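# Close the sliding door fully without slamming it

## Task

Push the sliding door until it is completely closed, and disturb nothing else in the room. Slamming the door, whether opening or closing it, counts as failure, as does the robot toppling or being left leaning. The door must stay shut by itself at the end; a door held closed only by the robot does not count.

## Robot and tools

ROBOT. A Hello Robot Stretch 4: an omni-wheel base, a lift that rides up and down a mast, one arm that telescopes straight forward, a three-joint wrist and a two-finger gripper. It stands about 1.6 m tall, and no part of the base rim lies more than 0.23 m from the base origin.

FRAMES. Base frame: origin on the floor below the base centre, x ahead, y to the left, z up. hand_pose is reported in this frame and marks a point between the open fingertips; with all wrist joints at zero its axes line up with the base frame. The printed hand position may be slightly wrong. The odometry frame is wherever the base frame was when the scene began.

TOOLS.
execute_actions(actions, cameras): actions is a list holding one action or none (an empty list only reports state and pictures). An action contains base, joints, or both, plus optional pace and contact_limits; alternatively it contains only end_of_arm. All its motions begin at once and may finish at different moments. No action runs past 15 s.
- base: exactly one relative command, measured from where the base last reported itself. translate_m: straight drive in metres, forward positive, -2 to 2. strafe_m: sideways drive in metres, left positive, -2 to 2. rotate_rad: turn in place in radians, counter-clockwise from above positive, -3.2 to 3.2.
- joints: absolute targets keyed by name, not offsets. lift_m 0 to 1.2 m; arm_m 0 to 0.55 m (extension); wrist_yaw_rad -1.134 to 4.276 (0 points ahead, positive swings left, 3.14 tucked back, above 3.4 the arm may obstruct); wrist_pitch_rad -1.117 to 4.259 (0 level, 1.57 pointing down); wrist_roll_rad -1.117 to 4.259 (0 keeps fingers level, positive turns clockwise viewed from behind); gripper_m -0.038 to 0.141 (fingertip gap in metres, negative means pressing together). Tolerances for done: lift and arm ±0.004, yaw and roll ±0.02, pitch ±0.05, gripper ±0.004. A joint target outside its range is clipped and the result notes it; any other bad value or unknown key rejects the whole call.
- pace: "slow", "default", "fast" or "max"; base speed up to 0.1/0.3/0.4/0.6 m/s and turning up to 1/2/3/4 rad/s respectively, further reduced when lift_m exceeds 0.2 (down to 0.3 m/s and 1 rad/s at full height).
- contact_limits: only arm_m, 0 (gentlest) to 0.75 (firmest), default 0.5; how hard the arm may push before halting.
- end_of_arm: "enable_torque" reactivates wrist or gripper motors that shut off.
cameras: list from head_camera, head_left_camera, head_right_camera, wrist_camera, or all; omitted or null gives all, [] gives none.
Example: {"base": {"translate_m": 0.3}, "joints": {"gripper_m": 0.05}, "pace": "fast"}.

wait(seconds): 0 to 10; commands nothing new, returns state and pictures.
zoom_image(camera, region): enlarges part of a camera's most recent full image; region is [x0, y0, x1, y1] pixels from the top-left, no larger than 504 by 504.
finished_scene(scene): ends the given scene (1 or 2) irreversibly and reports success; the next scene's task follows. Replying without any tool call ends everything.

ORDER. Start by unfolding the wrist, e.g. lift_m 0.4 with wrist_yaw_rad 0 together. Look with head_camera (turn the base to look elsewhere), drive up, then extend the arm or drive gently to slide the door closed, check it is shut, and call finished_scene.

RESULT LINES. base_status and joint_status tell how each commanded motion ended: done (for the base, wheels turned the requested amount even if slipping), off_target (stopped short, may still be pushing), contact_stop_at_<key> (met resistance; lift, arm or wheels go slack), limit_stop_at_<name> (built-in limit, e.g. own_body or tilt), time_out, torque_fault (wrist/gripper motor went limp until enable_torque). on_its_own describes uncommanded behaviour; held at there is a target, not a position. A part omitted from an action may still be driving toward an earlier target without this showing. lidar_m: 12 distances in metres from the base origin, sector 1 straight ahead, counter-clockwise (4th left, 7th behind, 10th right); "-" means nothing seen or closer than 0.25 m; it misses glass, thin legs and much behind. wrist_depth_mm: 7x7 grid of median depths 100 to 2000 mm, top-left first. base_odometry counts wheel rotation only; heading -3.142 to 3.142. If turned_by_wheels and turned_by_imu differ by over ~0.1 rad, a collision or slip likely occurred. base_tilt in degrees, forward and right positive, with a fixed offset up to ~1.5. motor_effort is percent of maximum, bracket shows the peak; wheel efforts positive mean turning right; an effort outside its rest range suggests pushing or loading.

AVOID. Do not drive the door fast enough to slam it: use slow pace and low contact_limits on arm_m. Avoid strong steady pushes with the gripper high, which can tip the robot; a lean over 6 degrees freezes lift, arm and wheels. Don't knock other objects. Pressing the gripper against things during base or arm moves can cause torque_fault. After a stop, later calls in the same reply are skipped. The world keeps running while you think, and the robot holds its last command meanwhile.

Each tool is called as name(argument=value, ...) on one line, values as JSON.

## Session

execute_actions(actions=[])

Scene clock: 0.00 s.
base_odometry: x=+0.000 y=+0.000 heading=+0.000 (m, m, rad; odometry frame)
turned_by_wheels: +0.000 (rad since the last result)
turned_by_imu: +0.000 (rad since the last result)
base_tilt: forward=-0.2 right=-0.2 (deg)
lidar_m: 1.97 0.98 0.83 0.85 0.72 0.62 0.63 0.76 0.86 0.86 0.96 2.23
base_status: not commanded
joint_positions: lift_m=+0.148 arm_m=+0.001 wrist_yaw_rad=+3.036 wrist_pitch_rad=+0.005 wrist_roll_rad=-0.018 gripper_m=+0.057
joint_status: not commanded
motor_effort: lift_m=+18 arm_m=+0 wrist_yaw_rad=-1 wrist_pitch_rad=-6 wrist_roll_rad=+1 gripper_m=-2 wheel_0=+0 wheel_1=+0 wheel_2=+0 (%)
hand_pose: x=-0.1055 y=+0.1175 z=+0.3253 quat_wxyz=(+0.053, -0.003, -0.009, +0.999) (m; base frame)
wrist_depth_mm: 143 145 798 759 715 676 640 / - 144 798 759 715 676 640 / - 130 221 750 707 676 634 / 108 142 244 750 707 661 634 / 140 809 798 750 699 661 634 / 904 842 778 732 213 661 634 / 891 831 759 723 676 640 627
pictures: head_camera, head_left_camera, head_right_camera, wrist_camera
Images, in order (width x height): head_camera 420x560, head_left_camera 420x672, head_right_camera 420x672, wrist_camera 616x392.

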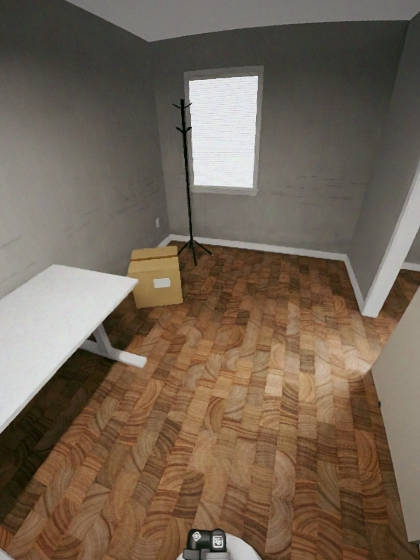

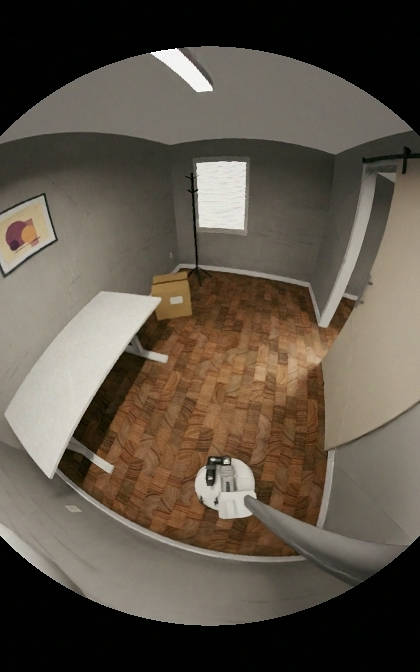

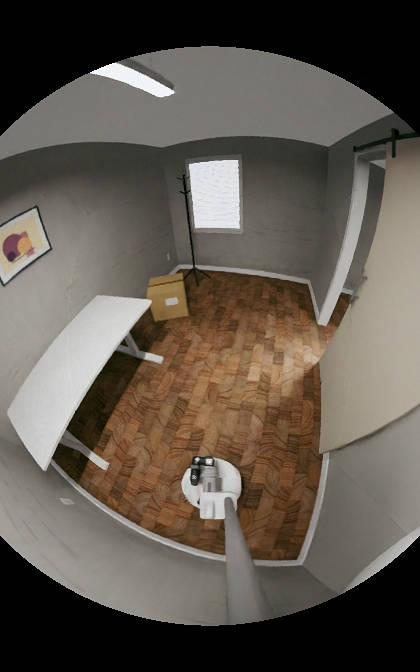

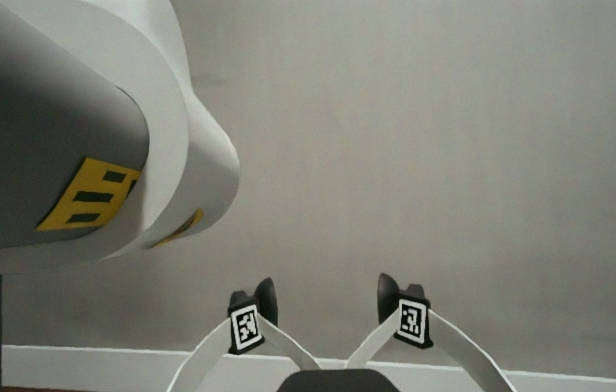

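execute_actions(actions=[{"base":{"rotate_rad":-1.9},"pace":"fast"}], cameras=[])

execute_actions(actions=[{"base":{"strafe_m":1.2},"joints":{"lift_m":0.72,"wrist_yaw_rad":0,"gripper_m":0.14},"pace":"fast"}], cameras=["wrist_camera","head_camera"])

Scene clock: 5.97 s.
base_odometry: x=+0.000 y=+0.000 heading=-1.900 (m, m, rad; odometry frame)
turned_by_wheels: -1.900 (rad since the last result)
turned_by_imu: -1.906 (rad since the last result)
base_tilt: forward=-0.1 right=-0.1 (deg)
lidar_m: 0.88 0.89 1.15 3.14 1.22 0.90 0.86 0.88 0.66 0.61 0.64 0.89
base_status: done
joint_positions: lift_m=+0.148 arm_m=+0.001 wrist_yaw_rad=+3.035 wrist_pitch_rad=+0.005 wrist_roll_rad=-0.018 gripper_m=+0.057
joint_status: not commanded
motor_effort: lift_m=+18(18) arm_m=+0(0) wrist_yaw_rad=-2(2) wrist_pitch_rad=-6(7) wrist_roll_rad=+1(0) gripper_m=-2(2) wheel_0=+1(6) wheel_1=+0(13) wheel_2=+0(8) (%)
hand_pose: x=-0.1055 y=+0.1175 z=+0.3253 quat_wxyz=(+0.053, -0.003, -0.009, +0.999) (m; base frame)
wrist_depth_mm: 143 145 1756 1808 1863 1921 1983 / - 144 1756 1808 1182 1229 1983 / - 130 221 1708 1863 1430 1863 / 108 142 243 1808 1863 1863 1863 / 140 1464 1756 1756 1808 1863 1863 / 1138 1537 1281 1397 213 1336 1308 / 1008 976 831 931 842 788 878
pictures: none
No camera images: the call's "cameras" was empty. Leave "cameras" out to get every camera's image.

Scene clock: 10.20 s.
base_odometry: x=+1.136 y=-0.388 heading=-1.900 (m, m, rad; odometry frame)
turned_by_wheels: +0.000 (rad since the last result)
turned_by_imu: +0.001 (rad since the last result)
base_tilt: forward=-0.1 right=-0.2 (deg)
lidar_m: 0.75 0.84 1.18 1.91 1.80 1.05 0.88 0.89 1.23 1.83 1.25 0.81
base_status: done
joint_positions: lift_m=+0.720 arm_m=+0.001 wrist_yaw_rad=+0.000 wrist_pitch_rad=+0.005 wrist_roll_rad=-0.018 gripper_m=+0.140
joint_status: all done
motor_effort: lift_m=+22(24) arm_m=+0(0) wrist_yaw_rad=-2(7) wrist_pitch_rad=-6(7) wrist_roll_rad=+2(1) gripper_m=+0(1) wheel_0=+0(11) wheel_1=+0(11) wheel_2=+0(1) (%)
hand_pose: x=+0.4607 y=-0.0873 z=+0.8966 quat_wxyz=(+1.000, -0.009, +0.002, +0.000) (m; base frame)
wrist_depth_mm: - 574 574 569 569 559 564 / - 580 580 574 569 559 559 / - 569 569 564 564 559 554 / - 569 569 569 559 554 554 / - 574 564 564 559 559 554 / - - 559 564 559 205 549 / - - 559 163 554 549 544
pictures: head_camera, wrist_camera
Images, in order (width x height): head_camera 420x560, wrist_camera 616x392.

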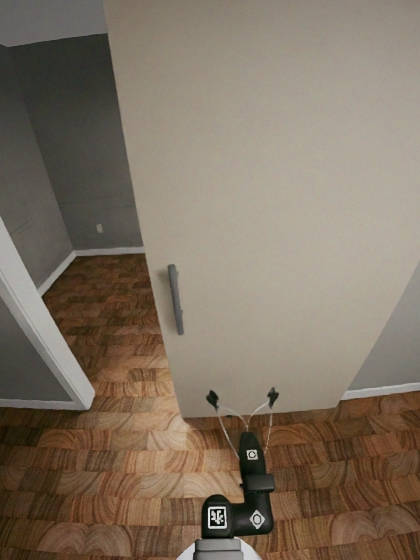

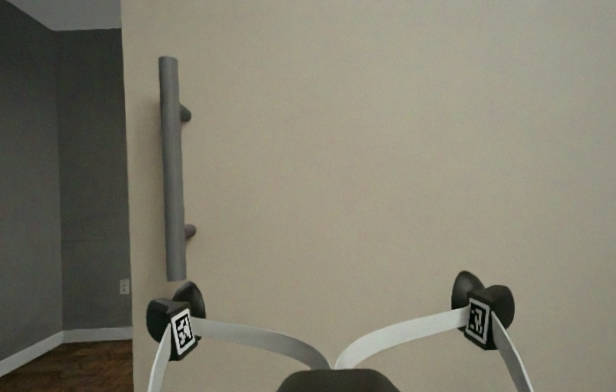

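execute_actions(actions=[{"base":{"strafe_m":0.21},"joints":{"lift_m":0.82,"arm_m":0.12}}], cameras=["wrist_camera"])

execute_actions(actions=[{"base":{"translate_m":0.15}}], cameras=["wrist_camera"])

Scene clock: 16.20 s.
base_odometry: x=+1.334 y=-0.456 heading=-1.900 (m, m, rad; odometry frame)
turned_by_wheels: +0.000 (rad since the last result)
turned_by_imu: +0.000 (rad since the last result)
base_tilt: forward=-0.1 right=+0.0 (deg)
lidar_m: 0.73 1.03 1.19 1.70 1.59 0.96 1.08 0.92 1.25 2.03 1.14 0.82
base_status: done
joint_positions: lift_m=+0.820 arm_m=+0.119 wrist_yaw_rad=+0.000 wrist_pitch_rad=+0.005 wrist_roll_rad=-0.018 gripper_m=+0.140
joint_status: all done
motor_effort: lift_m=+22(22) arm_m=+8(6) wrist_yaw_rad=-2(1) wrist_pitch_rad=-6(6) wrist_roll_rad=+2(1) gripper_m=-1(1) wheel_0=-1(17) wheel_1=+0(5) wheel_2=+0(1) (%)
hand_pose: x=+0.5781 y=-0.0874 z=+0.9966 quat_wxyz=(+1.000, -0.009, +0.002, +0.000) (m; base frame)
wrist_depth_mm: - - - 445 445 439 436 / - - - 445 439 439 436 / - - - 442 439 436 436 / - - - 442 439 439 433 / - - - 442 436 436 433 / - - 439 439 436 205 430 / - - - 163 433 433 427
pictures: wrist_camera
Images, in order (width x height): wrist_camera 616x392.

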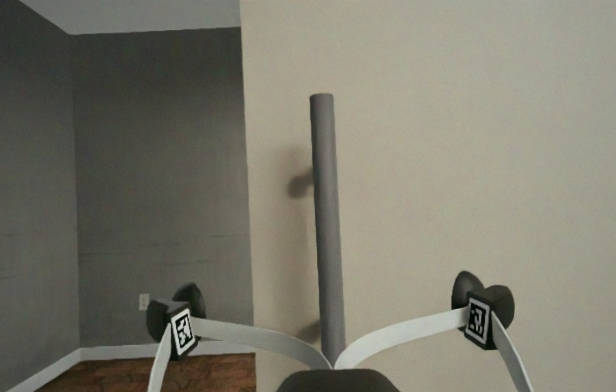

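Scene clock: 18.03 s.
base_odometry: x=+1.286 y=-0.598 heading=-1.900 (m, m, rad; odometry frame)
turned_by_wheels: +0.000 (rad since the last result)
turned_by_imu: +0.000 (rad since the last result)
base_tilt: forward=-0.1 right=-0.1 (deg)
lidar_m: 0.57 0.93 0.98 1.70 1.79 1.10 1.17 1.07 1.51 2.02 0.93 0.66
base_status: done
joint_positions: lift_m=+0.820 arm_m=+0.119 wrist_yaw_rad=+0.000 wrist_pitch_rad=+0.005 wrist_roll_rad=-0.018 gripper_m=+0.140
joint_status: not commanded
motor_effort: lift_m=+22(22) arm_m=+7(8) wrist_yaw_rad=-2(2) wrist_pitch_rad=-6(7) wrist_roll_rad=+1(1) gripper_m=+1(0) wheel_0=+2(3) wheel_1=+0(6) wheel_2=+0(8) (%)
hand_pose: x=+0.5781 y=-0.0874 z=+0.9966 quat_wxyz=(+1.000, -0.009, +0.002, +0.000) (m; base frame)
wrist_depth_mm: - - 297 294 293 291 289 / - - 296 293 291 289 289 / - - 294 291 290 287 287 / - - 293 229 289 286 285 / - - 291 290 287 286 283 / - - 289 287 286 204 283 / - - 290 163 285 283 281
pictures: wrist_camera
Images, in order (width x height): wrist_camera 616x392.

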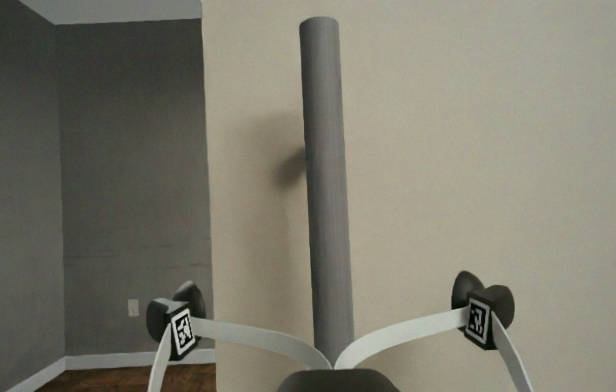

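execute_actions(actions=[{"joints":{"gripper_m":0.04}}], cameras=[])

execute_actions(actions=[{"base":{"strafe_m":0.5},"pace":"slow"}], cameras=["wrist_camera","head_camera"])

Scene clock: 23.67 s.
base_odometry: x=+1.286 y=-0.598 heading=-1.900 (m, m, rad; odometry frame)
turned_by_wheels: +0.000 (rad since the last result)
turned_by_imu: -0.001 (rad since the last result)
base_tilt: forward=+0.0 right=-0.2 (deg)
lidar_m: 0.56 0.96 0.97 1.71 1.75 1.13 1.18 1.09 1.46 2.03 0.95 0.67
base_status: not commanded
joint_positions: lift_m=+0.820 arm_m=+0.119 wrist_yaw_rad=+0.000 wrist_pitch_rad=+0.005 wrist_roll_rad=-0.018 gripper_m=+0.040
joint_status: all done
motor_effort: lift_m=+22(22) arm_m=+7(7) wrist_yaw_rad=-2(1) wrist_pitch_rad=-6(6) wrist_roll_rad=+0(1) gripper_m=-3(4) wheel_0=+2(2) wheel_1=+0(0) wheel_2=+0(0) (%)
hand_pose: x=+0.5781 y=-0.0874 z=+0.9966 quat_wxyz=(+1.000, -0.009, +0.002, +0.000) (m; base frame)
wrist_depth_mm: - - 296 296 293 291 289 / - - 297 293 291 290 287 / - - 294 291 290 290 287 / - - 293 230 290 287 286 / - - 293 290 289 287 285 / - - 291 221 211 286 285 / - - 289 219 286 283 283
pictures: none
No camera images: the call's "cameras" was empty. Leave "cameras" out to get every camera's image.

Scene clock: 29.80 s.
base_odometry: x=+1.759 y=-0.760 heading=-1.900 (m, m, rad; odometry frame)
turned_by_wheels: +0.000 (rad since the last result)
turned_by_imu: -0.004 (rad since the last result)
base_tilt: forward=+0.0 right=-0.1 (deg)
lidar_m: 0.56 0.70 0.96 1.19 1.26 1.40 1.07 1.32 1.49 2.53 0.90 0.65
base_status: done
joint_positions: lift_m=+0.820 arm_m=+0.119 wrist_yaw_rad=+0.000 wrist_pitch_rad=+0.005 wrist_roll_rad=-0.018 gripper_m=+0.040
joint_status: not commanded
motor_effort: lift_m=+23(22) arm_m=+7(7) wrist_yaw_rad=-1(65) wrist_pitch_rad=-6(6) wrist_roll_rad=+1(2) gripper_m=-3(15) wheel_0=-1(19) wheel_1=+0(2) wheel_2=-2(12) (%)
hand_pose: x=+0.5782 y=-0.0875 z=+0.9965 quat_wxyz=(+1.000, -0.009, +0.002, +0.000) (m; base frame)
wrist_depth_mm: 343 484 283 282 282 279 277 / 342 466 283 281 281 278 278 / 340 452 282 278 278 277 274 / 338 452 282 216 277 276 274 / 336 442 279 277 277 274 273 / 336 439 279 209 211 274 272 / 334 433 276 206 274 272 272
pictures: head_camera, wrist_camera
Images, in order (width x height): head_camera 420x560, wrist_camera 616x392.

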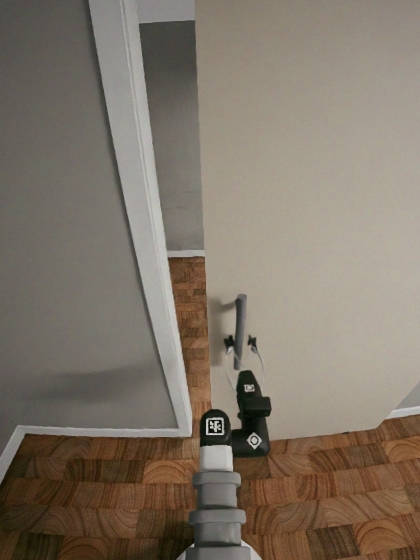

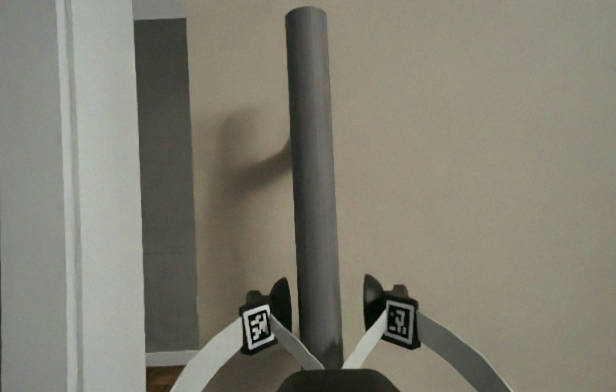

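execute_actions(actions=[{"base":{"strafe_m":0.16},"joints":{"arm_m":0.108},"pace":"slow"}], cameras=["wrist_camera"])

execute_actions(actions=[{"base":{"strafe_m":0.045},"pace":"slow"}], cameras=["wrist_camera"])

Scene clock: 36.97 s.
base_odometry: x=+1.910 y=-0.812 heading=-1.899 (m, m, rad; odometry frame)
turned_by_wheels: +0.000 (rad since the last result)
turned_by_imu: -0.002 (rad since the last result)
base_tilt: forward=-0.1 right=+0.1 (deg)
lidar_m: 0.56 0.71 0.96 1.06 1.10 1.33 1.13 1.10 1.49 2.67 0.88 0.63
base_status: done
joint_positions: lift_m=+0.820 arm_m=+0.109 wrist_yaw_rad=+0.004 wrist_pitch_rad=+0.004 wrist_roll_rad=-0.018 gripper_m=+0.040
joint_status: all done
motor_effort: lift_m=+22(22) arm_m=-4(8) wrist_yaw_rad=-11(65) wrist_pitch_rad=-5(6) wrist_roll_rad=+0(1) gripper_m=-5(14) wheel_0=+4(19) wheel_1=+0(6) wheel_2=+2(11) (%)
hand_pose: x=+0.5685 y=-0.0863 z=+0.9966 quat_wxyz=(+1.000, -0.009, +0.002, +0.002) (m; base frame)
wrist_depth_mm: 364 362 289 286 285 283 282 / 362 357 287 286 286 281 281 / 359 357 287 285 282 281 279 / 357 357 287 282 282 281 279 / 355 355 285 224 279 279 276 / 353 351 285 215 210 278 277 / 353 351 282 212 278 277 276
pictures: wrist_camera
Images, in order (width x height): wrist_camera 616x392.

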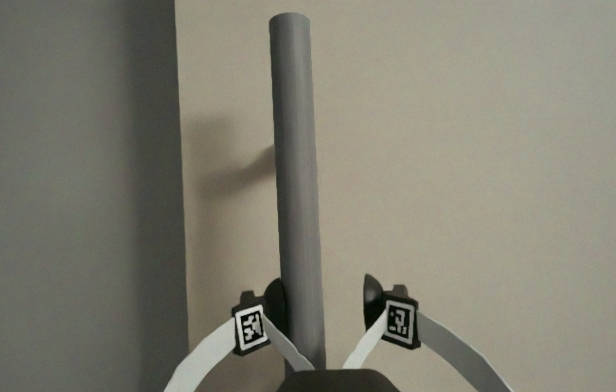

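Scene clock: 38.50 s.
base_odometry: x=+1.953 y=-0.826 heading=-1.901 (m, m, rad; odometry frame)
turned_by_wheels: -0.001 (rad since the last result)
turned_by_imu: -0.002 (rad since the last result)
base_tilt: forward=+0.1 right=-0.2 (deg)
lidar_m: 0.52 0.71 0.95 1.01 1.04 1.34 1.11 1.12 1.45 2.72 0.90 0.63
base_status: done
joint_positions: lift_m=+0.820 arm_m=+0.109 wrist_yaw_rad=-0.008 wrist_pitch_rad=+0.004 wrist_roll_rad=-0.018 gripper_m=+0.040
joint_status: not commanded
on_its_own: wrist_yaw_rad is at rest, and its effort (+22) is outside its rest range (-13 to +13)
motor_effort: lift_m=+22(22) arm_m=-4(4) wrist_yaw_rad=+22(24) wrist_pitch_rad=-6(5) wrist_roll_rad=+0(1) gripper_m=-6(9) wheel_0=-9(11) wheel_1=-3(5) wheel_2=-4(5) (%)
hand_pose: x=+0.5675 y=-0.0897 z=+0.9966 quat_wxyz=(+1.000, -0.009, +0.002, -0.004) (m; base frame)
wrist_depth_mm: 357 355 287 286 286 285 286 / 357 357 286 285 285 285 285 / 355 355 342 285 283 283 282 / 353 351 349 283 282 282 282 / 351 351 349 282 282 281 281 / 349 351 347 281 211 279 279 / 347 349 279 213 278 278 278
pictures: wrist_camera
Images, in order (width x height): wrist_camera 616x392.

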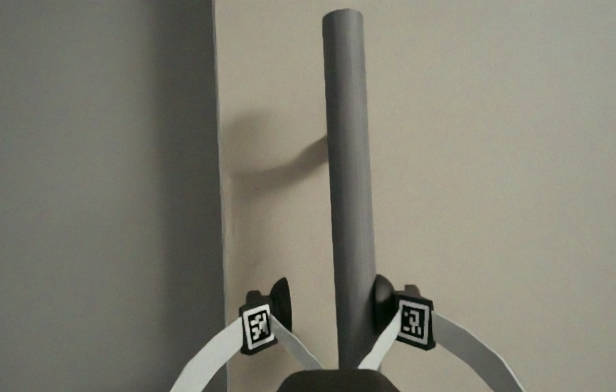

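execute_actions(actions=[{"base":{"strafe_m":0.02},"pace":"slow"}], cameras=["wrist_camera"])

Scene clock: 42.80 s.
base_odometry: x=+1.971 y=-0.833 heading=-1.903 (m, m, rad; odometry frame)
turned_by_wheels: -0.002 (rad since the last result)
turned_by_imu: -0.003 (rad since the last result)
base_tilt: forward=-0.1 right=-0.1 (deg)
lidar_m: 0.55 0.71 0.94 0.98 1.01 1.33 1.14 1.12 1.49 2.75 0.91 0.64
base_status: done
joint_positions: lift_m=+0.820 arm_m=+0.109 wrist_yaw_rad=-0.015 wrist_pitch_rad=+0.004 wrist_roll_rad=-0.018 gripper_m=+0.040
joint_status: not commanded
on_its_own: wrist_yaw_rad is at rest, and its effort (+42) is outside its rest range (-13 to +13)
motor_effort: lift_m=+22(22) arm_m=-4(5) wrist_yaw_rad=+42(43) wrist_pitch_rad=-6(5) wrist_roll_rad=+1(1) gripper_m=-12(12) wheel_0=-13(13) wheel_1=-4(2) wheel_2=-7(7) (%)
hand_pose: x=+0.5668 y=-0.0918 z=+0.9966 quat_wxyz=(+1.000, -0.009, +0.002, -0.008) (m; base frame)
wrist_depth_mm: 353 355 355 287 287 289 290 / 351 353 353 285 286 287 287 / 349 351 351 285 286 286 287 / 349 351 351 282 283 283 285 / 349 349 347 282 282 283 283 / 347 347 349 281 212 282 282 / 345 347 278 279 215 279 281
pictures: wrist_camera
Images, in order (width x height): wrist_camera 616x392.

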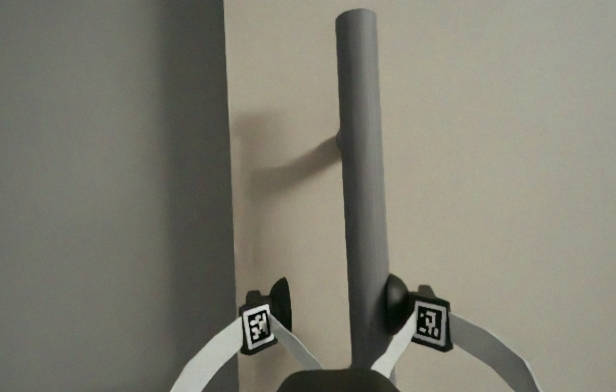

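It moved a bit more and then held against the stop.

execute_actions(actions=[{"base":{"strafe_m":-0.03},"joints":{"gripper_m":0.1}}], cameras=[])

execute_actions(actions=[{"joints":{"arm_m":0.01}}], cameras=[])

finished_scene(scene=2)

Scene clock: 47.93 s.
base_odometry: x=+1.943 y=-0.823 heading=-1.903 (m, m, rad; odometry frame)
turned_by_wheels: +0.000 (rad since the last result)
turned_by_imu: -0.001 (rad since the last result)
base_tilt: forward=-0.1 right=+0.0 (deg)
lidar_m: 0.54 0.71 0.98 1.01 1.07 1.34 1.13 1.13 1.50 2.72 0.94 0.64
base_status: done
joint_positions: lift_m=+0.820 arm_m=+0.109 wrist_yaw_rad=+0.000 wrist_pitch_rad=+0.004 wrist_roll_rad=-0.018 gripper_m=+0.100
joint_status: all done
motor_effort: lift_m=+22(22) arm_m=-5(4) wrist_yaw_rad=+0(43) wrist_pitch_rad=-5(6) wrist_roll_rad=+0(0) gripper_m=-2(14) wheel_0=-1(13) wheel_1=+1(11) wheel_2=-1(8) (%)
hand_pose: x=+0.5682 y=-0.0875 z=+0.9966 quat_wxyz=(+1.000, -0.009, +0.002, +0.000) (m; base frame)
wrist_depth_mm: 359 357 289 287 287 285 285 / 359 357 287 225 285 283 283 / 357 355 286 285 283 282 282 / 355 353 285 282 283 282 281 / 355 351 283 282 281 278 279 / 353 351 220 281 220 278 277 / 351 351 282 188 278 277 276
pictures: none
No camera images: the call's "cameras" was empty. Leave "cameras" out to get every camera's image.

Scene clock: 49.20 s.
base_odometry: x=+1.943 y=-0.823 heading=-1.903 (m, m, rad; odometry frame)
turned_by_wheels: +0.000 (rad since the last result)
turned_by_imu: +0.000 (rad since the last result)
base_tilt: forward=+0.0 right=-0.2 (deg)
lidar_m: 0.53 0.70 0.97 1.02 1.05 1.34 1.13 1.14 1.47 2.72 0.91 0.63
base_status: not commanded
joint_positions: lift_m=+0.820 arm_m=+0.011 wrist_yaw_rad=+0.000 wrist_pitch_rad=+0.005 wrist_roll_rad=-0.018 gripper_m=+0.100
joint_status: all done
motor_effort: lift_m=+22(22) arm_m=-7(8) wrist_yaw_rad=-2(1) wrist_pitch_rad=-6(6) wrist_roll_rad=-1(0) gripper_m=-1(1) wheel_0=-1(1) wheel_1=+1(1) wheel_2=-1(1) (%)
hand_pose: x=+0.4707 y=-0.0874 z=+0.9966 quat_wxyz=(+1.000, -0.009, +0.002, +0.000) (m; base frame)
wrist_depth_mm: 459 455 455 387 384 384 382 / 455 459 455 384 384 382 382 / 455 455 452 384 382 379 377 / 455 452 449 382 379 382 375 / 452 452 449 382 377 377 375 / 452 449 220 379 377 375 375 / 449 449 445 309 375 375 373
pictures: none
No camera images: the call's "cameras" was empty. Leave "cameras" out to get every camera's image.

The scene is finished: the task was done.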